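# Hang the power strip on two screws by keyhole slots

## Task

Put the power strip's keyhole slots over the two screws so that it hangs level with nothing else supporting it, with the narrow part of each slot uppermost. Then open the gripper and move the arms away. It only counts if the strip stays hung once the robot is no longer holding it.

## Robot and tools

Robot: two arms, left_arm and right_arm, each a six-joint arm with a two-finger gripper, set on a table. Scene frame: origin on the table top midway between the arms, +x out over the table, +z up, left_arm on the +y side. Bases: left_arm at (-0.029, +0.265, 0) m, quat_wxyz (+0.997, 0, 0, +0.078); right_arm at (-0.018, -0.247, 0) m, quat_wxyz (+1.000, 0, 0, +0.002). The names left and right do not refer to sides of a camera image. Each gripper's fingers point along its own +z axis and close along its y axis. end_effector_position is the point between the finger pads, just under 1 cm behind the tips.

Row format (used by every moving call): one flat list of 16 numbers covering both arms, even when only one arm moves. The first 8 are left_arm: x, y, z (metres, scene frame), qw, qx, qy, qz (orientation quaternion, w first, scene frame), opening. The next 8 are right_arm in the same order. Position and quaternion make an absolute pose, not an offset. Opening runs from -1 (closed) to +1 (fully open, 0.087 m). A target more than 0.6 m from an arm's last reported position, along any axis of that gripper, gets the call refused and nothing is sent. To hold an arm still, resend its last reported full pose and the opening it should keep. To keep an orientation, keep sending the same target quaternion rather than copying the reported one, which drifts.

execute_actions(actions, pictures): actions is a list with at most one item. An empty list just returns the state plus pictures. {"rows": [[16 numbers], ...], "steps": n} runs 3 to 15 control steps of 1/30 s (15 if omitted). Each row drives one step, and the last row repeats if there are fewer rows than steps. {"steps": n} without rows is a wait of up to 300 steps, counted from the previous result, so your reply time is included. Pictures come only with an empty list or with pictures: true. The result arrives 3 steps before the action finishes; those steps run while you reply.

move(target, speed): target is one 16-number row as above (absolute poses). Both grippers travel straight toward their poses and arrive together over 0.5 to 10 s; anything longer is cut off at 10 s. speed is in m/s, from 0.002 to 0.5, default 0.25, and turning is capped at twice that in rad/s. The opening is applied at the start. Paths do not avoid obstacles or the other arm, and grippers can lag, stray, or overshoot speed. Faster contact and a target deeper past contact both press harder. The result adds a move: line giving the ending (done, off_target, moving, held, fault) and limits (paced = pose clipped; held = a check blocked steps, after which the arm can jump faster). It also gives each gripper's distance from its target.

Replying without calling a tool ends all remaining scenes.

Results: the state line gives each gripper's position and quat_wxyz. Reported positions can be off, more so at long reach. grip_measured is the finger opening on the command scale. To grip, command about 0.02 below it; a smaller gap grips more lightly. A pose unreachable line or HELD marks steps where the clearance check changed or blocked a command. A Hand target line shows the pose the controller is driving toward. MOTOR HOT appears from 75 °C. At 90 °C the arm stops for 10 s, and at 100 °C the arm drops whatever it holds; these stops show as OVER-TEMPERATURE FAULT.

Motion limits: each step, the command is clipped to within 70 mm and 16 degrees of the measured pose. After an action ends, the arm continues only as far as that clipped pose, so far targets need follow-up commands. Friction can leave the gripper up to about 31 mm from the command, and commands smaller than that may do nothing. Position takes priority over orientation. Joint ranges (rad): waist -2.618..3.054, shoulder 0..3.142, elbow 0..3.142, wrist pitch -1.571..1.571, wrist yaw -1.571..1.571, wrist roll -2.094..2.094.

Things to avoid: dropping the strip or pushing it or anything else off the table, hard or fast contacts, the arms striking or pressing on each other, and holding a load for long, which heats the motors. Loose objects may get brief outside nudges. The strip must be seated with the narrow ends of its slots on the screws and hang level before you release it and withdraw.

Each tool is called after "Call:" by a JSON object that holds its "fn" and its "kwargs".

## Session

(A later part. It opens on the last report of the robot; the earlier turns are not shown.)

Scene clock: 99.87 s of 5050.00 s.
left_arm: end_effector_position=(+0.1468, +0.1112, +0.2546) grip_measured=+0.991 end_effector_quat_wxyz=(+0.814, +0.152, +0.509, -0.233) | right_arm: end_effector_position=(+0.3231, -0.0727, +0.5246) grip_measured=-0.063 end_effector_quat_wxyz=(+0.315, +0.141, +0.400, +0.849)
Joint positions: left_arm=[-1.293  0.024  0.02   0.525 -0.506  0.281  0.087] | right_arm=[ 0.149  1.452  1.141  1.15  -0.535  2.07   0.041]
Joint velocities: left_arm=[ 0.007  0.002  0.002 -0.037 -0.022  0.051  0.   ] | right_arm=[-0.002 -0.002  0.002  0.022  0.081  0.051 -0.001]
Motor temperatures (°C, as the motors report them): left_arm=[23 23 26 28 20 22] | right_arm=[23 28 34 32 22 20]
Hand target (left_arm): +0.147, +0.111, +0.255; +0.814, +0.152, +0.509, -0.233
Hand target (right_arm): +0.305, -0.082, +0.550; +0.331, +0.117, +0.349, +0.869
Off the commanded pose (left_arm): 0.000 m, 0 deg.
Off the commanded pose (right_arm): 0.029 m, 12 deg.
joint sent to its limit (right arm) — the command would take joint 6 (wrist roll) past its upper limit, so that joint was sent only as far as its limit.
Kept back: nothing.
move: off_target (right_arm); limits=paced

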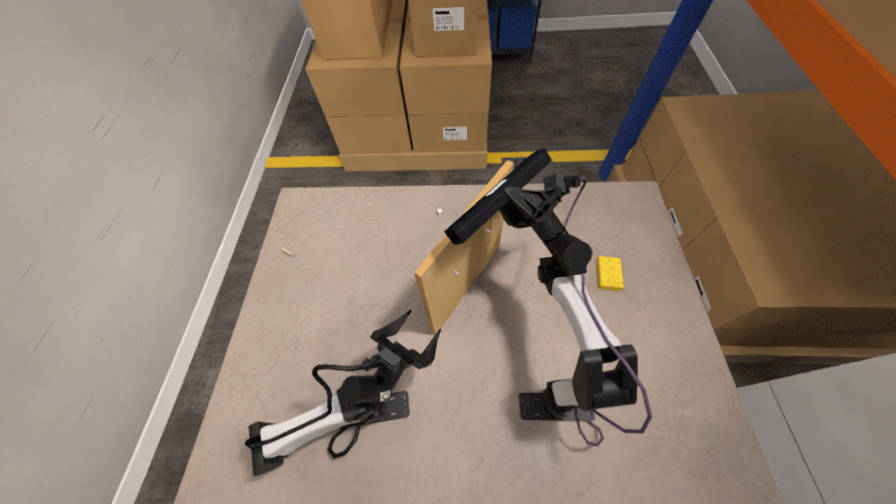

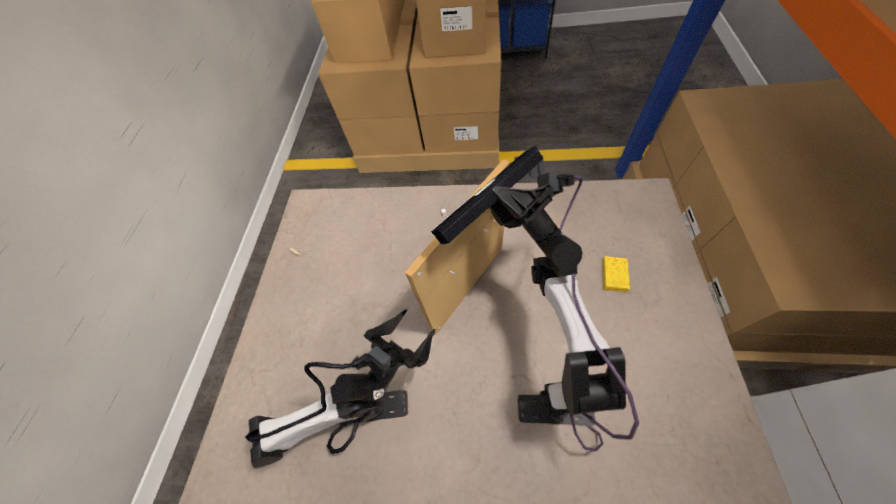

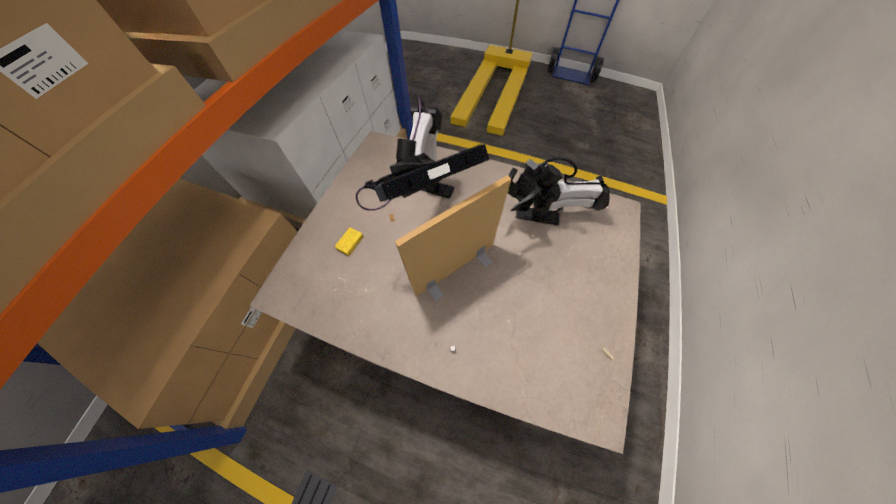

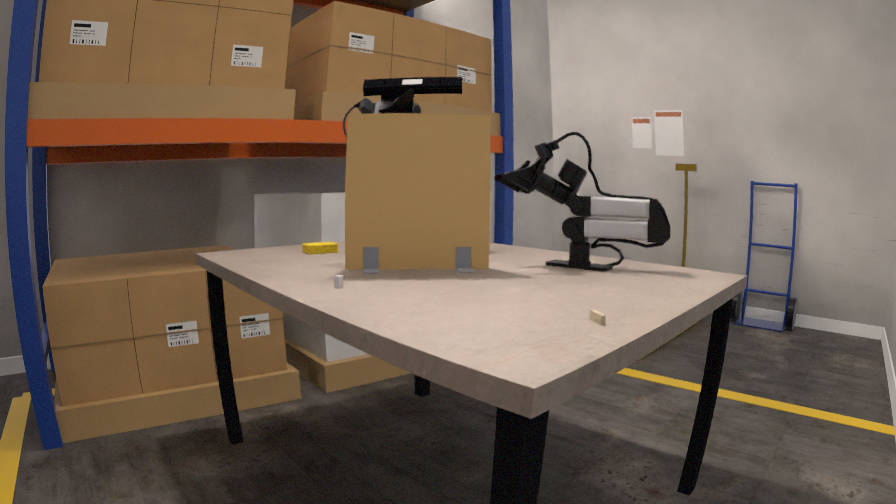

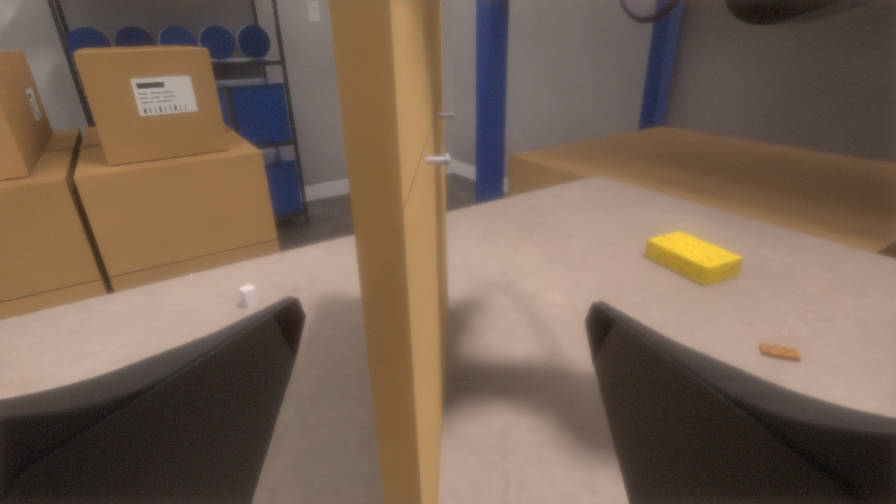

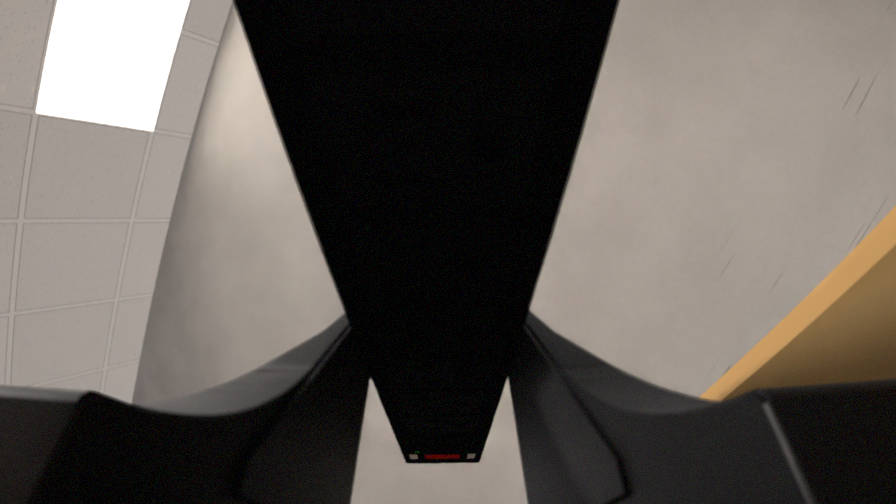

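Call:
{"fn": "move", "kwargs": {"target": [0.1468,0.1112,0.2546,0.814,0.152,0.509,-0.233,1,0.337,-0.052,0.33,0.232,0.163,0.665,0.695,-0.2]}}

Call:
{"fn": "execute_actions", "kwargs": {"actions": [{"rows":[[0.1468,0.1112,0.2546,0.814,0.152,0.509,-0.233,1,0.337,-0.052,0.297,0.232,0.163,0.665,0.695,-0.2]]}]}}

Call:
{"fn": "execute_actions", "kwargs": {"actions": [{"rows":[[0.1468,0.1112,0.2546,0.814,0.152,0.509,-0.233,1,0.337,-0.052,0.297,0.232,0.163,0.665,0.695,-0.2]]}]}}

Call:
{"fn": "execute_actions", "kwargs": {"actions": [{"rows":[[0.1468,0.1112,0.2546,0.814,0.152,0.509,-0.233,1,0.339,-0.032,0.299,0.232,0.163,0.665,0.695,-0.2]]}]}}

Call:
{"fn": "execute_actions", "kwargs": {"actions": [{"rows":[[0.1468,0.1112,0.2546,0.814,0.152,0.509,-0.233,1,0.340,-0.030,0.288,0.232,0.163,0.665,0.695,-0.2]]}]}}

Call:
{"fn": "execute_actions", "kwargs": {"actions": [{"rows":[[0.1468,0.1112,0.2546,0.814,0.152,0.509,-0.233,1,0.340,-0.030,0.278,0.232,0.163,0.665,0.695,-0.2]]}]}}

Scene clock: 102.13 s of 5050.00 s.
left_arm: end_effector_position=(+0.1468, +0.1112, +0.2546) grip_measured=+0.991 end_effector_quat_wxyz=(+0.814, +0.152, +0.509, -0.233) | right_arm: end_effector_position=(+0.3461, -0.0476, +0.2975) grip_measured=-0.063 end_effector_quat_wxyz=(+0.202, +0.199, +0.686, +0.670)
Joint positions: left_arm=[-1.293  0.024  0.02   0.525 -0.506  0.281  0.087] | right_arm=[ 0.095  1.453  0.925  0.496 -0.898  1.534  0.041]
Joint velocities: left_arm=[-0.012 -0.017 -0.002  0.081  0.007 -0.007 -0.001] | right_arm=[-0.007 -0.007 -0.027 -0.051 -0.037 -0.022 -0.   ]
Motor temperatures (°C, as the motors report them): left_arm=[23 23 26 28 20 22] | right_arm=[23 28 34 32 22 20]
Hand target (left_arm): +0.147, +0.111, +0.255; +0.814, +0.152, +0.509, -0.233
Hand target (right_arm): +0.338, -0.050, +0.328; +0.235, +0.164, +0.667, +0.687
Off the commanded pose (left_arm): 0.000 m, 0 deg.
Off the commanded pose (right_arm): 0.034 m, 6 deg.
Kept back: nothing.
move: off_target (right_arm)

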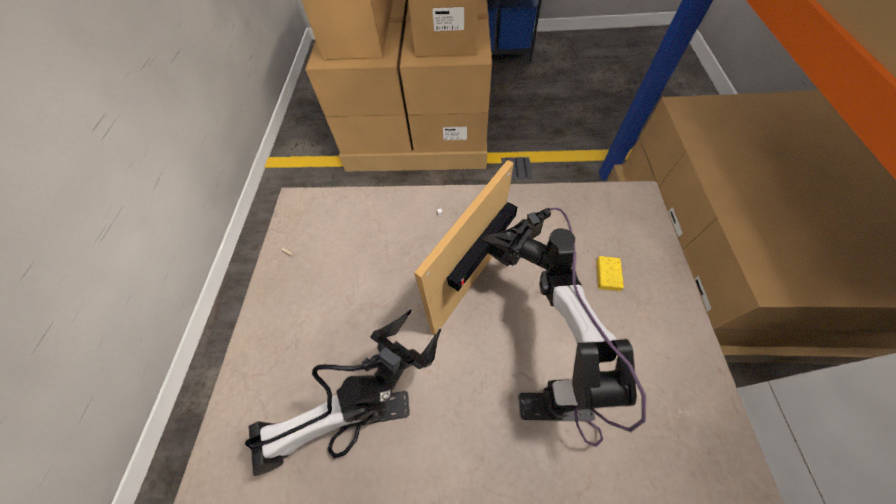

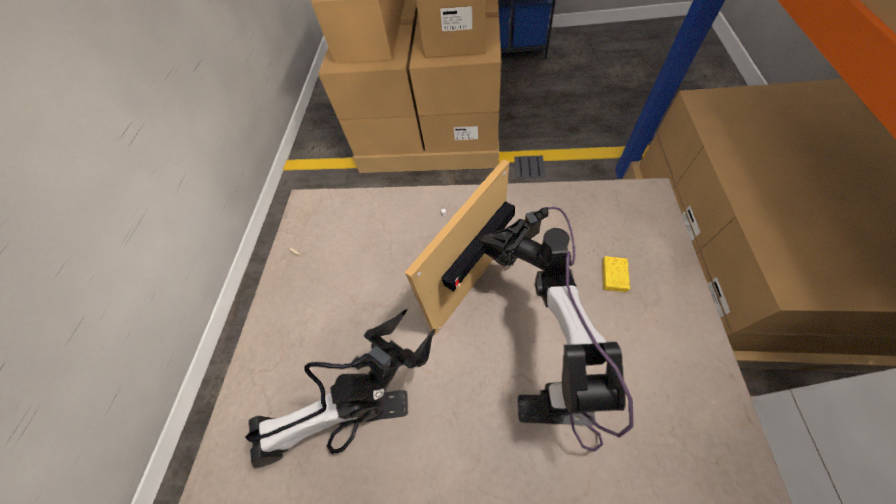

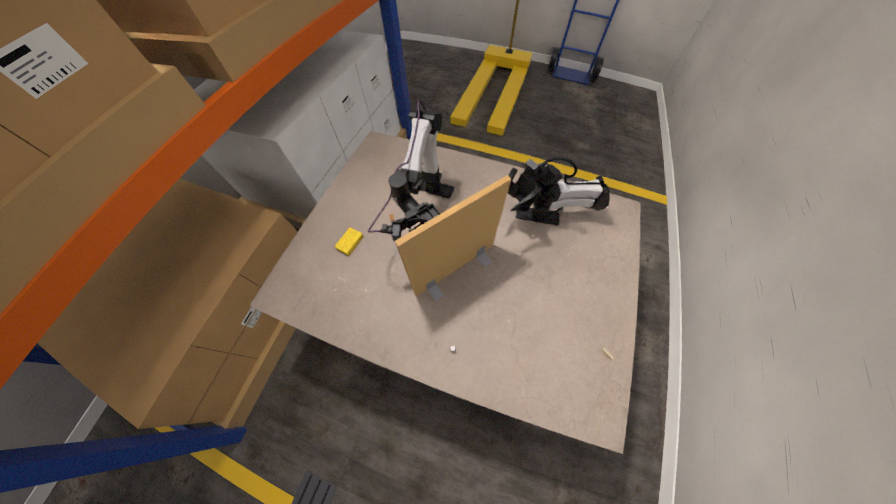

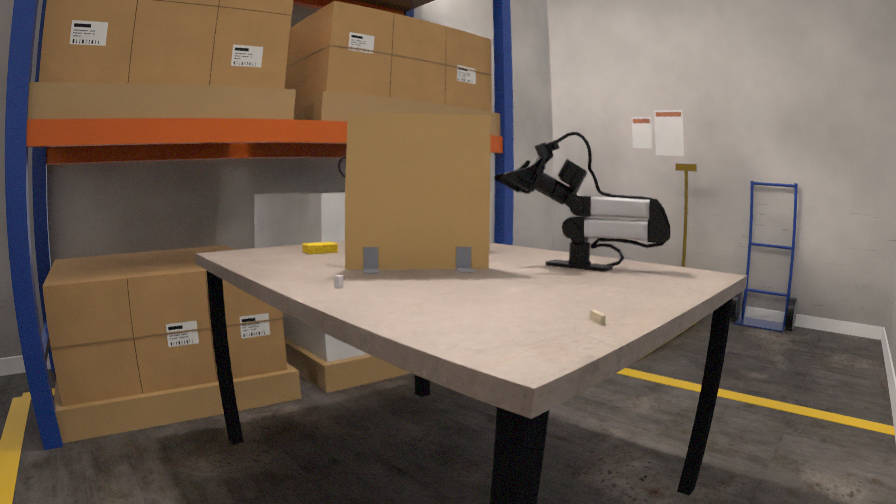

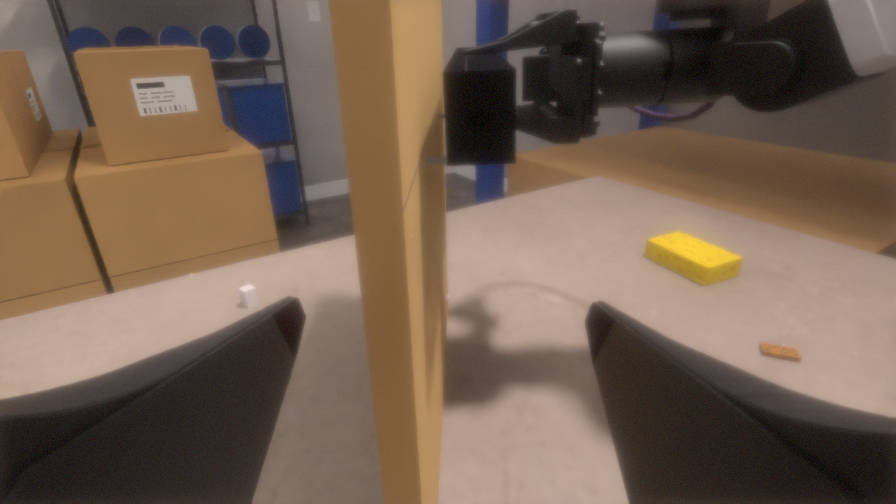

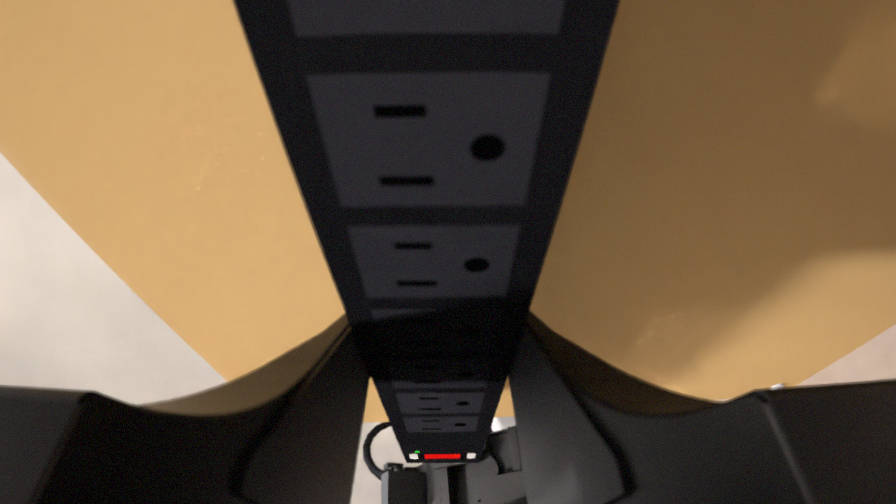

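Scene clock: 102.53 s of 5050.00 s.
left_arm: end_effector_position=(+0.1468, +0.1112, +0.2546) grip_measured=+0.991 end_effector_quat_wxyz=(+0.814, +0.152, +0.509, -0.233) | right_arm: end_effector_position=(+0.3367, -0.0495, +0.2641) grip_measured=-0.063 end_effector_quat_wxyz=(+0.189, +0.208, +0.692, +0.665)
Joint positions: left_arm=[-1.293  0.024  0.02   0.525 -0.506  0.281  0.087] | right_arm=[ 0.09   1.46   0.814  0.577 -0.908  1.53   0.041]
Joint velocities: left_arm=[ 0.007  0.002  0.002  0.037  0.007 -0.007 -0.   ] | right_arm=[-0.002 -0.002  0.007  0.183  0.022 -0.051 -0.   ]
Motor temperatures (°C, as the motors report them): left_arm=[23 23 26 28 20 22] | right_arm=[23 28 34 32 22 20]
Steps of this call (steps 1 to 12: the first 12 steps of this action). Readings (end_effector_position):
1: left_arm (+0.1468, +0.1112, +0.2546) | right_arm (+0.3454, -0.0479, +0.2951)
2: left_arm (+0.1468, +0.1112, +0.2546) | right_arm (+0.3435, -0.0484, +0.2911)
4: left_arm (+0.1468, +0.1112, +0.2546) | right_arm (+0.3400, -0.0494, +0.2782)
8: left_arm (+0.1468, +0.1112, +0.2546) | right_arm (+0.3368, -0.0495, +0.2621)
12: the state above

Scene clock: 103.03 s of 5050.00 s.
left_arm: end_effector_position=(+0.1468, +0.1112, +0.2546) grip_measured=+0.991 end_effector_quat_wxyz=(+0.814, +0.152, +0.509, -0.233) | right_arm: end_effector_position=(+0.3368, -0.0494, +0.2694) grip_measured=-0.063 end_effector_quat_wxyz=(+0.200, +0.196, +0.687, +0.670)
Joint positions: left_arm=[-1.293  0.024  0.02   0.525 -0.506  0.281  0.087] | right_arm=[ 0.09   1.46   0.814  0.612 -0.909  1.532  0.041]
Joint velocities: left_arm=[-0.032 -0.007 -0.002 -0.022  0.007 -0.007 -0.002] | right_arm=[ 0.007  0.027  0.002 -0.037 -0.066  0.11   0.001]
Motor temperatures (°C, as the motors report them): left_arm=[23 23 26 28 20 22] | right_arm=[23 28 34 32 22 20]
Off your previous action's commanded pose (left_arm): 0.000 m, 0 deg at its last step (step 3 of this call).
Off your previous action's commanded pose (right_arm): 0.031 m, 8 deg at its last step (step 3 of this call).
Steps of this call (steps 1 to 3: the last 3 steps of your previous action; steps 4 to 15: the first 12 steps of this action). Readings (end_effector_position):
4: left_arm (+0.1468, +0.1112, +0.2546) | right_arm (+0.3369, -0.0495, +0.2667)
5: left_arm (+0.1468, +0.1112, +0.2546) | right_arm (+0.3369, -0.0495, +0.2672)
7: left_arm (+0.1468, +0.1112, +0.2546) | right_arm (+0.3369, -0.0495, +0.2679)
11: left_arm (+0.1468, +0.1112, +0.2546) | right_arm (+0.3369, -0.0494, +0.2689)
15: the state above

Scene clock: 103.53 s of 5050.00 s.
left_arm: end_effector_position=(+0.1468, +0.1112, +0.2546) grip_measured=+0.991 end_effector_quat_wxyz=(+0.814, +0.152, +0.509, -0.233) | right_arm: end_effector_position=(+0.3343, -0.0379, +0.2691) grip_measured=-0.063 end_effector_quat_wxyz=(+0.197, +0.194, +0.688, +0.671)
Joint positions: left_arm=[-1.293  0.024  0.02   0.525 -0.506  0.281  0.087] | right_arm=[ 0.127  1.461  0.814  0.614 -0.88   1.533  0.041]
Joint velocities: left_arm=[-0.007  0.002 -0.017 -0.081 -0.037  0.066  0.001] | right_arm=[ 0.017  0.002  0.002 -0.022 -0.022 -0.022  0.   ]
Motor temperatures (°C, as the motors report them): left_arm=[23 23 26 28 20 22] | right_arm=[23 28 34 33 22 20]
Off your previous action's commanded pose (left_arm): 0.000 m, 0 deg at its last step (step 3 of this call).
Off your previous action's commanded pose (right_arm): 0.028 m, 6 deg at its last step (step 3 of this call).
Steps of this call (steps 1 to 3: the last 3 steps of your previous action; steps 4 to 15: the first 12 steps of this action). Readings (end_effector_position):
4: left_arm (+0.1468, +0.1112, +0.2546) | right_arm (+0.3370, -0.0480, +0.2696)
5: left_arm (+0.1468, +0.1112, +0.2546) | right_arm (+0.3371, -0.0453, +0.2696)
7: left_arm (+0.1468, +0.1112, +0.2546) | right_arm (+0.3349, -0.0387, +0.2691)
11: left_arm (+0.1468, +0.1112, +0.2546) | right_arm (+0.3343, -0.0379, +0.2691)
15: the state above

Scene clock: 104.03 s of 5050.00 s.
left_arm: end_effector_position=(+0.1468, +0.1112, +0.2546) grip_measured=+0.991 end_effector_quat_wxyz=(+0.814, +0.152, +0.509, -0.233) | right_arm: end_effector_position=(+0.3344, -0.0372, +0.2688) grip_measured=-0.063 end_effector_quat_wxyz=(+0.195, +0.188, +0.687, +0.675)
Joint positions: left_arm=[-1.293  0.024  0.02   0.525 -0.506  0.281  0.087] | right_arm=[ 0.126  1.474  0.814  0.638 -0.893  1.54   0.041]
Joint velocities: left_arm=[ 0.002 -0.007 -0.002 -0.007 -0.022  0.022 -0.001] | right_arm=[ 0.022 -0.002 -0.002  0.022  0.081 -0.022  0.   ]
Motor temperatures (°C, as the motors report them): left_arm=[23 23 26 28 20 22] | right_arm=[23 28 34 33 22 20]
Off your previous action's commanded pose (left_arm): 0.000 m, 0 deg at its last step (step 3 of this call).
Off your previous action's commanded pose (right_arm): 0.031 m, 7 deg at its last step (step 3 of this call).
Steps of this call (steps 1 to 3: the last 3 steps of your previous action; steps 4 to 15: the first 12 steps of this action). Readings (end_effector_position):
4: left_arm (+0.1468, +0.1112, +0.2546) | right_arm (+0.3346, -0.0377, +0.2687)
5: left_arm (+0.1468, +0.1112, +0.2546) | right_arm (+0.3344, -0.0374, +0.2687)
7: left_arm (+0.1468, +0.1112, +0.2546) | right_arm (+0.3344, -0.0373, +0.2688)
11: left_arm (+0.1468, +0.1112, +0.2546) | right_arm (+0.3343, -0.0372, +0.2689)
15: the state above

Scene clock: 104.53 s of 5050.00 s.
left_arm: end_effector_position=(+0.1468, +0.1112, +0.2546) grip_measured=+0.991 end_effector_quat_wxyz=(+0.814, +0.152, +0.509, -0.233) | right_arm: end_effector_position=(+0.3342, -0.0372, +0.2677) grip_measured=-0.063 end_effector_quat_wxyz=(+0.199, +0.183, +0.679, +0.682)
Joint positions: left_arm=[-1.293  0.024  0.02   0.525 -0.506  0.281  0.087] | right_arm=[ 0.126  1.488  0.792  0.712 -0.894  1.563  0.041]
Joint velocities: left_arm=[-0.017  0.012 -0.022  0.022 -0.007 -0.007  0.   ] | right_arm=[-0.007  0.017 -0.012  0.022  0.095  0.037 -0.001]
Motor temperatures (°C, as the motors report them): left_arm=[23 23 26 28 20 22] | right_arm=[23 28 34 33 22 20]
Off your previous action's commanded pose (left_arm): 0.000 m, 0 deg at its last step (step 3 of this call).
Off your previous action's commanded pose (right_arm): 0.021 m, 6 deg at its last step (step 3 of this call).
Steps of this call (steps 1 to 3: the last 3 steps of your previous action; steps 4 to 15: the first 12 steps of this action). Readings (end_effector_position):
4: left_arm (+0.1468, +0.1112, +0.2546) | right_arm (+0.3342, -0.0372, +0.2680)
5: left_arm (+0.1468, +0.1112, +0.2546) | right_arm (+0.3342, -0.0372, +0.2678)
7: left_arm (+0.1468, +0.1112, +0.2546) | right_arm (+0.3343, -0.0372, +0.2677)
11: left_arm (+0.1468, +0.1112, +0.2546) | right_arm (+0.3343, -0.0372, +0.2677)
15: the state above

Call:
{"fn": "execute_actions", "kwargs": {"actions": [{"rows":[[0.1468,0.1112,0.2546,0.814,0.152,0.509,-0.233,1,0.341,-0.054,0.325,0.232,0.163,0.665,0.695,-0.2]]}]}}

Call:
{"fn": "execute_actions", "kwargs": {"actions": [{"rows":[[0.1468,0.1112,0.2546,0.814,0.152,0.509,-0.233,1,0.341,-0.054,0.325,0.232,0.163,0.665,0.695,-0.2]]}]}}

Call:
{"fn": "execute_actions", "kwargs": {"actions": [{"rows":[[0.1468,0.1112,0.2546,0.814,0.152,0.509,-0.233,1,0.341,-0.054,0.293,0.232,0.163,0.665,0.695,-0.2]]}]}}

Call:
{"fn": "execute_actions", "kwargs": {"actions": [{"rows":[[0.1468,0.1112,0.2546,0.814,0.152,0.509,-0.233,1,0.341,-0.054,0.293,0.232,0.163,0.665,0.695,-0.2]]}]}}

Call:
{"fn": "execute_actions", "kwargs": {"actions": [{"rows":[[0.1468,0.1112,0.2546,0.814,0.152,0.509,-0.233,1,0.343,-0.034,0.295,0.232,0.163,0.665,0.695,-0.2]]}]}}

Scene clock: 105.07 s of 5050.00 s.
left_arm: end_effector_position=(+0.1468, +0.1112, +0.2546) grip_measured=+0.991 end_effector_quat_wxyz=(+0.814, +0.152, +0.509, -0.233) | right_arm: end_effector_position=(+0.3444, -0.0530, +0.2852) grip_measured=-0.063 end_effector_quat_wxyz=(+0.197, +0.203, +0.682, +0.674)
Joint positions: left_arm=[-1.293  0.024  0.02   0.525 -0.506  0.281  0.087] | right_arm=[ 0.077  1.465  0.872  0.573 -0.917  1.559  0.041]
Joint velocities: left_arm=[-0.002 -0.002 -0.002  0.037  0.051  0.037 -0.   ] | right_arm=[-0.022 -0.012 -0.027 -0.242 -0.051 -0.051  0.   ]
Motor temperatures (°C, as the motors report them): left_arm=[23 23 26 28 20 22] | right_arm=[23 28 34 33 22 20]
Off your previous action's commanded pose (left_arm): 0.000 m, 0 deg at its last step (step 3 of this call).
Off your previous action's commanded pose (right_arm): 0.014 m, 5 deg at its last step (step 3 of this call).
Steps of this call (steps 1 to 3: the last 3 steps of your previous action; step 4: nothing new was sent; steps 5 to 16: the first 12 steps of this action). Readings (end_effector_position):
5: left_arm (+0.1468, +0.1112, +0.2546) | right_arm (+0.3346, -0.0392, +0.2692)
6: left_arm (+0.1468, +0.1112, +0.2546) | right_arm (+0.3357, -0.0413, +0.2707)
8: left_arm (+0.1468, +0.1112, +0.2546) | right_arm (+0.3402, -0.0476, +0.2777)
12: left_arm (+0.1468, +0.1112, +0.2546) | right_arm (+0.3445, -0.0531, +0.2875)
16: the state above

Scene clock: 105.57 s of 5050.00 s.
left_arm: end_effector_position=(+0.1468, +0.1112, +0.2546) grip_measured=+0.991 end_effector_quat_wxyz=(+0.814, +0.152, +0.509, -0.233) | right_arm: end_effector_position=(+0.3442, -0.0530, +0.2823) grip_measured=-0.063 end_effector_quat_wxyz=(+0.191, +0.208, +0.685, +0.672)
Joint positions: left_arm=[-1.293  0.024  0.02   0.525 -0.506  0.281  0.087] | right_arm=[ 0.077  1.465  0.872  0.554 -0.917  1.557  0.041]
Joint velocities: left_arm=[-0.012 -0.007  0.007  0.022 -0.051  0.007  0.001] | right_arm=[-0.017  0.002  0.012 -0.007 -0.095  0.022 -0.001]
Motor temperatures (°C, as the motors report them): left_arm=[23 23 26 28 20 22] | right_arm=[23 28 34 33 22 20]
Off your previous action's commanded pose (left_arm): 0.000 m, 0 deg at its last step (step 3 of this call).
Off your previous action's commanded pose (right_arm): 0.042 m, 7 deg at its last step (step 3 of this call).
Steps of this call (steps 1 to 3: the last 3 steps of your previous action; steps 4 to 15: the first 12 steps of this action). Readings (end_effector_position):
4: left_arm (+0.1468, +0.1112, +0.2546) | right_arm (+0.3443, -0.0530, +0.2833)
5: left_arm (+0.1468, +0.1112, +0.2546) | right_arm (+0.3443, -0.0530, +0.2831)
7: left_arm (+0.1468, +0.1112, +0.2546) | right_arm (+0.3442, -0.0530, +0.2828)
11: left_arm (+0.1468, +0.1112, +0.2546) | right_arm (+0.3442, -0.0530, +0.2824)
15: the state above

Scene clock: 106.07 s of 5050.00 s.
left_arm: end_effector_position=(+0.1468, +0.1112, +0.2546) grip_measured=+0.991 end_effector_quat_wxyz=(+0.814, +0.152, +0.509, -0.233) | right_arm: end_effector_position=(+0.3416, -0.0531, +0.2654) grip_measured=-0.063 end_effector_quat_wxyz=(+0.192, +0.206, +0.687, +0.670)
Joint positions: left_arm=[-1.293  0.024  0.02   0.525 -0.506  0.281  0.087] | right_arm=[ 0.077  1.481  0.821  0.612 -0.919  1.544  0.041]
Joint velocities: left_arm=[ 0.002  0.002  0.002 -0.007  0.037 -0.066  0.   ] | right_arm=[-0.002  0.012 -0.007  0.139  0.081 -0.022 -0.   ]
Motor temperatures (°C, as the motors report them): left_arm=[23 23 26 28 20 22] | right_arm=[23 28 34 33 22 20]
Off your previous action's commanded pose (left_arm): 0.000 m, 0 deg at its last step (step 3 of this call).
Off your previous action's commanded pose (right_arm): 0.043 m, 8 deg at its last step (step 3 of this call).
Steps of this call (steps 1 to 3: the last 3 steps of your previous action; steps 4 to 15: the first 12 steps of this action). Readings (end_effector_position):
4: left_arm (+0.1468, +0.1112, +0.2546) | right_arm (+0.3438, -0.0531, +0.2814)
5: left_arm (+0.1468, +0.1112, +0.2546) | right_arm (+0.3429, -0.0531, +0.2797)
7: left_arm (+0.1468, +0.1112, +0.2546) | right_arm (+0.3416, -0.0531, +0.2743)
11: left_arm (+0.1468, +0.1112, +0.2546) | right_arm (+0.3416, -0.0531, +0.2653)
15: the state above

Scene clock: 106.57 s of 5050.00 s.
left_arm: end_effector_position=(+0.1468, +0.1112, +0.2546) grip_measured=+0.991 end_effector_quat_wxyz=(+0.814, +0.152, +0.509, -0.233) | right_arm: end_effector_position=(+0.3418, -0.0531, +0.2687) grip_measured=-0.063 end_effector_quat_wxyz=(+0.200, +0.199, +0.684, +0.672)
Joint positions: left_arm=[-1.293  0.024  0.02   0.525 -0.506  0.281  0.087] | right_arm=[ 0.077  1.481  0.821  0.634 -0.919  1.544  0.041]
Joint velocities: left_arm=[ 0.002  0.017 -0.002  0.051 -0.037  0.022 -0.   ] | right_arm=[-0.017 -0.007  0.002 -0.007 -0.037 -0.066 -0.   ]
Motor temperatures (°C, as the motors report them): left_arm=[23 23 26 28 20 22] | right_arm=[23 28 34 33 22 20]
Off your previous action's commanded pose (left_arm): 0.000 m, 0 deg at its last step (step 3 of this call).
Off your previous action's commanded pose (right_arm): 0.026 m, 7 deg at its last step (step 3 of this call).
Steps of this call (steps 1 to 3: the last 3 steps of your previous action; steps 4 to 15: the first 12 steps of this action). Readings (end_effector_position):
4: left_arm (+0.1468, +0.1112, +0.2546) | right_arm (+0.3417, -0.0531, +0.2672)
5: left_arm (+0.1468, +0.1112, +0.2546) | right_arm (+0.3417, -0.0531, +0.2674)
7: left_arm (+0.1468, +0.1112, +0.2546) | right_arm (+0.3417, -0.0531, +0.2679)
11: left_arm (+0.1468, +0.1112, +0.2546) | right_arm (+0.3418, -0.0531, +0.2685)
15: the state above

Scene clock: 107.07 s of 5050.00 s.
left_arm: end_effector_position=(+0.1468, +0.1112, +0.2546) grip_measured=+0.991 end_effector_quat_wxyz=(+0.814, +0.152, +0.509, -0.233) | right_arm: end_effector_position=(+0.3403, -0.0416, +0.2677) grip_measured=-0.063 end_effector_quat_wxyz=(+0.198, +0.197, +0.685, +0.673)
Joint positions: left_arm=[-1.293  0.024  0.02   0.525 -0.506  0.281  0.087] | right_arm=[ 0.114  1.484  0.821  0.636 -0.887  1.544  0.041]
Joint velocities: left_arm=[-0.022 -0.007  0.007 -0.037  0.007 -0.007 -0.001] | right_arm=[-0.002 -0.007 -0.012 -0.037 -0.081  0.007 -0.   ]
Motor temperatures (°C, as the motors report them): left_arm=[23 23 26 28 20 22] | right_arm=[23 28 34 33 22 20]
Off your previous action's commanded pose (left_arm): 0.000 m, 0 deg at its last step (step 3 of this call).
Off your previous action's commanded pose (right_arm): 0.024 m, 6 deg at its last step (step 3 of this call).
Steps of this call (steps 1 to 3: the last 3 steps of your previous action; steps 4 to 15: the first 12 steps of this action). Readings (end_effector_position):
4: left_arm (+0.1468, +0.1112, +0.2546) | right_arm (+0.3420, -0.0515, +0.2689)
5: left_arm (+0.1468, +0.1112, +0.2546) | right_arm (+0.3422, -0.0484, +0.2686)
7: left_arm (+0.1468, +0.1112, +0.2546) | right_arm (+0.3404, -0.0418, +0.2677)
11: left_arm (+0.1468, +0.1112, +0.2546) | right_arm (+0.3403, -0.0416, +0.2677)
15: the state above

s=.308 miss. Try x .339.

Call:
{"fn": "execute_actions", "kwargs": {"actions": [{"rows":[[0.1468,0.1112,0.2546,0.814,0.152,0.509,-0.233,1,0.3385,-0.053,0.325,0.232,0.163,0.665,0.695,-0.2]]}]}}

Call:
{"fn": "execute_actions", "kwargs": {"actions": [{"rows":[[0.1468,0.1112,0.2546,0.814,0.152,0.509,-0.233,1,0.3385,-0.053,0.325,0.232,0.163,0.665,0.695,-0.2]]}]}}

Call:
{"fn": "execute_actions", "kwargs": {"actions": [{"rows":[[0.1468,0.1112,0.2546,0.814,0.152,0.509,-0.233,1,0.3385,-0.053,0.293,0.232,0.163,0.665,0.695,-0.2]]}]}}

Call:
{"fn": "execute_actions", "kwargs": {"actions": [{"rows":[[0.1468,0.1112,0.2546,0.814,0.152,0.509,-0.233,1,0.3385,-0.053,0.293,0.232,0.163,0.665,0.695,-0.2]]}]}}

Call:
{"fn": "execute_actions", "kwargs": {"actions": [{"rows":[[0.1468,0.1112,0.2546,0.814,0.152,0.509,-0.233,1,0.3405,-0.033,0.295,0.232,0.163,0.665,0.695,-0.2]]}]}}

Call:
{"fn": "execute_actions", "kwargs": {"actions": [{"rows":[[0.1468,0.1112,0.2546,0.814,0.152,0.509,-0.233,1,0.333,-0.050,0.325,0.232,0.163,0.665,0.695,-0.2]]}]}}

Call:
{"fn": "execute_actions", "kwargs": {"actions": [{"rows":[[0.1468,0.1112,0.2546,0.814,0.152,0.509,-0.233,1,0.333,-0.050,0.325,0.232,0.163,0.665,0.695,-0.2]]}]}}

Call:
{"fn": "execute_actions", "kwargs": {"actions": [{"rows":[[0.1468,0.1112,0.2546,0.814,0.152,0.509,-0.233,1,0.333,-0.050,0.293,0.232,0.163,0.665,0.695,-0.2]]}]}}

Call:
{"fn": "execute_actions", "kwargs": {"actions": [{"rows":[[0.1468,0.1112,0.2546,0.814,0.152,0.509,-0.233,1,0.333,-0.050,0.293,0.232,0.163,0.665,0.695,-0.2]]}]}}

Call:
{"fn": "execute_actions", "kwargs": {"actions": [{"rows":[[0.1468,0.1112,0.2546,0.814,0.152,0.509,-0.233,1,0.335,-0.030,0.295,0.232,0.163,0.665,0.695,-0.2]]}]}}

Scene clock: 108.90 s of 5050.00 s.
left_arm: end_effector_position=(+0.1468, +0.1112, +0.2546) grip_measured=+0.991 end_effector_quat_wxyz=(+0.814, +0.152, +0.509, -0.233) | right_arm: end_effector_position=(+0.3413, -0.0512, +0.2816) grip_measured=-0.063 end_effector_quat_wxyz=(+0.197, +0.202, +0.685, +0.671)
Joint positions: left_arm=[-1.293  0.024  0.02   0.525 -0.506  0.281  0.087] | right_arm=[ 0.084  1.455  0.86   0.56  -0.91   1.544  0.041]
Joint velocities: left_arm=[-0.002 -0.007 -0.007  0.007 -0.007  0.066  0.   ] | right_arm=[-0.002 -0.007 -0.002 -0.095 -0.022 -0.037 -0.   ]
Motor temperatures (°C, as the motors report them): left_arm=[23 23 26 28 20 22] | right_arm=[23 28 34 33 22 20]
Off your previous action's commanded pose (left_arm): 0.000 m, 0 deg at its last step (step 3 of this call).
Off your previous action's commanded pose (right_arm): 0.029 m, 7 deg at its last step (step 3 of this call).
Steps of this call (steps 1 to 3: the last 3 steps of your previous action; steps 4 to 43: nothing new was sent; steps 44 to 55: the first 12 steps of this action). Readings (end_effector_position):
44: left_arm (+0.1468, +0.1112, +0.2546) | right_arm (+0.3403, -0.0429, +0.2683)
45: left_arm (+0.1468, +0.1112, +0.2546) | right_arm (+0.3401, -0.0444, +0.2693)
47: left_arm (+0.1468, +0.1112, +0.2546) | right_arm (+0.3410, -0.0484, +0.2740)
51: left_arm (+0.1468, +0.1112, +0.2546) | right_arm (+0.3421, -0.0515, +0.2821)
55: the state above

Scene clock: 109.40 s of 5050.00 s.
left_arm: end_effector_position=(+0.1468, +0.1112, +0.2546) grip_measured=+0.991 end_effector_quat_wxyz=(+0.814, +0.152, +0.509, -0.233) | right_arm: end_effector_position=(+0.3409, -0.0511, +0.2801) grip_measured=-0.063 end_effector_quat_wxyz=(+0.193, +0.205, +0.687, +0.670)
Joint positions: left_arm=[-1.293  0.024  0.02   0.525 -0.506  0.281  0.087] | right_arm=[ 0.084  1.455  0.86   0.55  -0.912  1.544  0.041]
Joint velocities: left_arm=[-0.002 -0.007 -0.002  0.007  0.007  0.022  0.   ] | right_arm=[-0.007  0.002 -0.007  0.022  0.037 -0.066 -0.001]
Motor temperatures (°C, as the motors report them): left_arm=[23 23 26 28 20 22] | right_arm=[23 28 34 33 22 20]
Off your previous action's commanded pose (left_arm): 0.000 m, 0 deg at its last step (step 3 of this call).
Off your previous action's commanded pose (right_arm): 0.044 m, 7 deg at its last step (step 3 of this call).
Steps of this call (steps 1 to 3: the last 3 steps of your previous action; steps 4 to 15: the first 12 steps of this action). Readings (end_effector_position):
4: left_arm (+0.1468, +0.1112, +0.2546) | right_arm (+0.3410, -0.0511, +0.2806)
5: left_arm (+0.1468, +0.1112, +0.2546) | right_arm (+0.3410, -0.0511, +0.2805)
7: left_arm (+0.1468, +0.1112, +0.2546) | right_arm (+0.3409, -0.0511, +0.2803)
11: left_arm (+0.1468, +0.1112, +0.2546) | right_arm (+0.3409, -0.0511, +0.2802)
15: the state above

Scene clock: 109.90 s of 5050.00 s.
left_arm: end_effector_position=(+0.1468, +0.1112, +0.2546) grip_measured=+0.991 end_effector_quat_wxyz=(+0.814, +0.152, +0.509, -0.233) | right_arm: end_effector_position=(+0.3386, -0.0511, +0.2656) grip_measured=-0.063 end_effector_quat_wxyz=(+0.193, +0.204, +0.688, +0.669)
Joint positions: left_arm=[-1.293  0.024  0.02   0.525 -0.506  0.281  0.087] | right_arm=[ 0.084  1.471  0.813  0.61  -0.914  1.54   0.041]
Joint velocities: left_arm=[-0.002 -0.002 -0.017 -0.022  0.066  0.066  0.001] | right_arm=[-0.012  0.012 -0.002  0.081  0.081 -0.037  0.001]
Motor temperatures (°C, as the motors report them): left_arm=[23 23 26 28 20 22] | right_arm=[23 28 34 33 22 20]
Off your previous action's commanded pose (left_arm): 0.000 m, 0 deg at its last step (step 3 of this call).
Off your previous action's commanded pose (right_arm): 0.045 m, 8 deg at its last step (step 3 of this call).
Steps of this call (steps 1 to 3: the last 3 steps of your previous action; steps 4 to 15: the first 12 steps of this action). Readings (end_effector_position):
4: left_arm (+0.1468, +0.1112, +0.2546) | right_arm (+0.3405, -0.0511, +0.2795)
5: left_arm (+0.1468, +0.1112, +0.2546) | right_arm (+0.3397, -0.0512, +0.2780)
7: left_arm (+0.1468, +0.1112, +0.2546) | right_arm (+0.3384, -0.0511, +0.2733)
11: left_arm (+0.1468, +0.1112, +0.2546) | right_arm (+0.3386, -0.0511, +0.2655)
15: the state above

Scene clock: 110.40 s of 5050.00 s.
left_arm: end_effector_position=(+0.1468, +0.1112, +0.2546) grip_measured=+0.991 end_effector_quat_wxyz=(+0.814, +0.152, +0.509, -0.233) | right_arm: end_effector_position=(+0.3388, -0.0511, +0.2688) grip_measured=-0.063 end_effector_quat_wxyz=(+0.200, +0.196, +0.685, +0.672)
Joint positions: left_arm=[-1.293  0.024  0.02   0.525 -0.506  0.281  0.087] | right_arm=[ 0.084  1.471  0.813  0.632 -0.914  1.54   0.041]
Joint velocities: left_arm=[-0.012  0.007  0.002 -0.037  0.081  0.037  0.001] | right_arm=[-0.007 -0.007  0.002  0.037 -0.095 -0.037 -0.001]
Motor temperatures (°C, as the motors report them): left_arm=[23 23 26 28 20 22] | right_arm=[23 28 34 33 22 20]
Off your previous action's commanded pose (left_arm): 0.000 m, 0 deg at its last step (step 3 of this call).
Off your previous action's commanded pose (right_arm): 0.026 m, 7 deg at its last step (step 3 of this call).
Steps of this call (steps 1 to 3: the last 3 steps of your previous action; steps 4 to 15: the first 12 steps of this action). Readings (end_effector_position):
4: left_arm (+0.1468, +0.1112, +0.2546) | right_arm (+0.3387, -0.0511, +0.2673)
5: left_arm (+0.1468, +0.1112, +0.2546) | right_arm (+0.3387, -0.0511, +0.2675)
7: left_arm (+0.1468, +0.1112, +0.2546) | right_arm (+0.3387, -0.0511, +0.2680)
11: left_arm (+0.1468, +0.1112, +0.2546) | right_arm (+0.3387, -0.0511, +0.2685)
15: the state above

Scene clock: 110.90 s of 5050.00 s.
left_arm: end_effector_position=(+0.1468, +0.1112, +0.2546) grip_measured=+0.991 end_effector_quat_wxyz=(+0.814, +0.152, +0.509, -0.233) | right_arm: end_effector_position=(+0.3369, -0.0391, +0.2672) grip_measured=-0.063 end_effector_quat_wxyz=(+0.197, +0.195, +0.686, +0.672)
Joint positions: left_arm=[-1.293  0.024  0.02   0.525 -0.506  0.281  0.087] | right_arm=[ 0.122  1.475  0.813  0.634 -0.884  1.54   0.041]
Joint velocities: left_arm=[ 0.002  0.002 -0.012  0.051  0.051 -0.051  0.001] | right_arm=[-0.002  0.002  0.012  0.007 -0.081 -0.007  0.001]
Motor temperatures (°C, as the motors report them): left_arm=[23 23 26 28 20 22] | right_arm=[23 28 34 33 22 20]
Off your previous action's commanded pose (left_arm): 0.000 m, 0 deg at its last step (step 3 of this call).
Off your previous action's commanded pose (right_arm): 0.024 m, 6 deg at its last step (step 3 of this call).
Steps of this call (steps 1 to 3: the last 3 steps of your previous action; steps 4 to 15: the first 12 steps of this action). Readings (end_effector_position):
4: left_arm (+0.1468, +0.1112, +0.2546) | right_arm (+0.3390, -0.0496, +0.2689)
5: left_arm (+0.1468, +0.1112, +0.2546) | right_arm (+0.3393, -0.0467, +0.2686)
7: left_arm (+0.1468, +0.1112, +0.2546) | right_arm (+0.3372, -0.0397, +0.2674)
11: left_arm (+0.1468, +0.1112, +0.2546) | right_arm (+0.3369, -0.0391, +0.2672)
15: the state above

Scene clock: 111.40 s of 5050.00 s.
left_arm: end_effector_position=(+0.1468, +0.1112, +0.2546) grip_measured=+0.991 end_effector_quat_wxyz=(+0.814, +0.152, +0.509, -0.233) | right_arm: end_effector_position=(+0.3353, -0.0480, +0.2821) grip_measured=-0.063 end_effector_quat_wxyz=(+0.198, +0.200, +0.686, +0.671)
Joint positions: left_arm=[-1.293  0.024  0.02   0.525 -0.506  0.281  0.087] | right_arm=[ 0.096  1.433  0.843  0.555 -0.9    1.54   0.041]
Joint velocities: left_arm=[-0.007 -0.022 -0.007  0.022 -0.095  0.007 -0.001] | right_arm=[-0.002 -0.002 -0.002 -0.168 -0.037 -0.007 -0.   ]
Motor temperatures (°C, as the motors report them): left_arm=[23 23 26 28 20 22] | right_arm=[23 28 35 34 22 20]
Off your previous action's commanded pose (left_arm): 0.000 m, 0 deg at its last step (step 3 of this call).
Off your previous action's commanded pose (right_arm): 0.029 m, 6 deg at its last step (step 3 of this call).
Steps of this call (steps 1 to 3: the last 3 steps of your previous action; steps 4 to 15: the first 12 steps of this action). Readings (end_effector_position):
4: left_arm (+0.1468, +0.1112, +0.2546) | right_arm (+0.3366, -0.0401, +0.2679)
5: left_arm (+0.1468, +0.1112, +0.2546) | right_arm (+0.3361, -0.0418, +0.2687)
7: left_arm (+0.1468, +0.1112, +0.2546) | right_arm (+0.3355, -0.0455, +0.2736)
11: left_arm (+0.1468, +0.1112, +0.2546) | right_arm (+0.3358, -0.0482, +0.2824)
15: the state above

Scene clock: 111.90 s of 5050.00 s.
left_arm: end_effector_position=(+0.1468, +0.1112, +0.2546) grip_measured=+0.991 end_effector_quat_wxyz=(+0.814, +0.152, +0.509, -0.233) | right_arm: end_effector_position=(+0.3350, -0.0479, +0.2802) grip_measured=-0.063 end_effector_quat_wxyz=(+0.194, +0.204, +0.688, +0.669)
Joint positions: left_arm=[-1.293  0.024  0.02   0.525 -0.506  0.281  0.087] | right_arm=[ 0.096  1.433  0.843  0.542 -0.901  1.54   0.041]
Joint velocities: left_arm=[ 0.002 -0.012 -0.002 -0.007  0.037  0.037  0.001] | right_arm=[-0.002 -0.007 -0.002  0.095 -0.051 -0.007  0.   ]
Motor temperatures (°C, as the motors report them): left_arm=[23 23 26 28 20 22] | right_arm=[23 28 35 34 22 20]
Off your previous action's commanded pose (left_arm): 0.000 m, 0 deg at its last step (step 3 of this call).
Off your previous action's commanded pose (right_arm): 0.044 m, 7 deg at its last step (step 3 of this call).
Steps of this call (steps 1 to 3: the last 3 steps of your previous action; steps 4 to 15: the first 12 steps of this action). Readings (end_effector_position):
4: left_arm (+0.1468, +0.1112, +0.2546) | right_arm (+0.3351, -0.0479, +0.2808)
5: left_arm (+0.1468, +0.1112, +0.2546) | right_arm (+0.3351, -0.0479, +0.2807)
7: left_arm (+0.1468, +0.1112, +0.2546) | right_arm (+0.3351, -0.0479, +0.2805)
11: left_arm (+0.1468, +0.1112, +0.2546) | right_arm (+0.3351, -0.0479, +0.2803)
15: the state above

Scene clock: 112.40 s of 5050.00 s.
left_arm: end_effector_position=(+0.1468, +0.1112, +0.2546) grip_measured=+0.991 end_effector_quat_wxyz=(+0.814, +0.152, +0.509, -0.233) | right_arm: end_effector_position=(+0.3328, -0.0480, +0.2651) grip_measured=-0.063 end_effector_quat_wxyz=(+0.193, +0.203, +0.689, +0.669)
Joint positions: left_arm=[-1.293  0.024  0.02   0.525 -0.506  0.281  0.087] | right_arm=[ 0.096  1.449  0.795  0.604 -0.903  1.537  0.041]
Joint velocities: left_arm=[ 0.002  0.007 -0.017  0.007  0.022  0.007 -0.   ] | right_arm=[ 0.002 -0.007 -0.007  0.051  0.051 -0.066 -0.001]
Motor temperatures (°C, as the motors report them): left_arm=[23 23 26 28 20 22] | right_arm=[23 28 35 34 22 20]
Off your previous action's commanded pose (left_arm): 0.000 m, 0 deg at its last step (step 3 of this call).
Off your previous action's commanded pose (right_arm): 0.045 m, 8 deg at its last step (step 3 of this call).
Steps of this call (steps 1 to 3: the last 3 steps of your previous action; steps 4 to 15: the first 12 steps of this action). Readings (end_effector_position):
4: left_arm (+0.1468, +0.1112, +0.2546) | right_arm (+0.3346, -0.0480, +0.2795)
5: left_arm (+0.1468, +0.1112, +0.2546) | right_arm (+0.3339, -0.0480, +0.2782)
7: left_arm (+0.1468, +0.1112, +0.2546) | right_arm (+0.3326, -0.0480, +0.2733)
11: left_arm (+0.1468, +0.1112, +0.2546) | right_arm (+0.3328, -0.0480, +0.2650)
15: the state above

Scene clock: 112.90 s of 5050.00 s.
left_arm: end_effector_position=(+0.1468, +0.1112, +0.2546) grip_measured=+0.991 end_effector_quat_wxyz=(+0.814, +0.152, +0.509, -0.233) | right_arm: end_effector_position=(+0.3329, -0.0480, +0.2685) grip_measured=-0.063 end_effector_quat_wxyz=(+0.200, +0.196, +0.686, +0.672)
Joint positions: left_arm=[-1.293  0.024  0.02   0.525 -0.506  0.281  0.087] | right_arm=[ 0.096  1.449  0.795  0.626 -0.903  1.537  0.041]
Joint velocities: left_arm=[-0.017 -0.007 -0.007 -0.022  0.007  0.037 -0.   ] | right_arm=[-0.002 -0.007 -0.012  0.022 -0.066 -0.051 -0.   ]
Motor temperatures (°C, as the motors report them): left_arm=[23 23 26 28 20 22] | right_arm=[23 28 35 34 22 20]
Off your previous action's commanded pose (left_arm): 0.000 m, 0 deg at its last step (step 3 of this call).
Off your previous action's commanded pose (right_arm): 0.027 m, 7 deg at its last step (step 3 of this call).
Steps of this call (steps 1 to 3: the last 3 steps of your previous action; steps 4 to 15: the first 12 steps of this action). Readings (end_effector_position):
4: left_arm (+0.1468, +0.1112, +0.2546) | right_arm (+0.3329, -0.0480, +0.2669)
5: left_arm (+0.1468, +0.1112, +0.2546) | right_arm (+0.3329, -0.0480, +0.2672)
7: left_arm (+0.1468, +0.1112, +0.2546) | right_arm (+0.3329, -0.0480, +0.2676)
11: left_arm (+0.1468, +0.1112, +0.2546) | right_arm (+0.3329, -0.0480, +0.2681)
15: the state above

Scene clock: 113.40 s of 5050.00 s.
left_arm: end_effector_position=(+0.1468, +0.1112, +0.2546) grip_measured=+0.991 end_effector_quat_wxyz=(+0.814, +0.152, +0.509, -0.233) | right_arm: end_effector_position=(+0.3309, -0.0349, +0.2663) grip_measured=-0.063 end_effector_quat_wxyz=(+0.196, +0.194, +0.688, +0.672)
Joint positions: left_arm=[-1.293  0.024  0.02   0.525 -0.506  0.281  0.087] | right_arm=[ 0.138  1.456  0.795  0.628 -0.87   1.538  0.041]
Joint velocities: left_arm=[ 0.002 -0.002 -0.002  0.037  0.007  0.022  0.001] | right_arm=[ 0.002 -0.017  0.012  0.007  0.007 -0.037  0.   ]
Motor temperatures (°C, as the motors report them): left_arm=[23 23 26 28 20 22] | right_arm=[23 28 35 34 22 20]
Off your previous action's commanded pose (left_arm): 0.000 m, 0 deg at its last step (step 3 of this call).
Off your previous action's commanded pose (right_arm): 0.024 m, 6 deg at its last step (step 3 of this call).
Steps of this call (steps 1 to 3: the last 3 steps of your previous action; steps 4 to 15: the first 12 steps of this action). Readings (end_effector_position):
4: left_arm (+0.1468, +0.1112, +0.2546) | right_arm (+0.3332, -0.0466, +0.2686)
5: left_arm (+0.1468, +0.1112, +0.2546) | right_arm (+0.3333, -0.0435, +0.2682)
7: left_arm (+0.1468, +0.1112, +0.2546) | right_arm (+0.3313, -0.0364, +0.2668)
11: left_arm (+0.1468, +0.1112, +0.2546) | right_arm (+0.3309, -0.0349, +0.2663)
15: the state above


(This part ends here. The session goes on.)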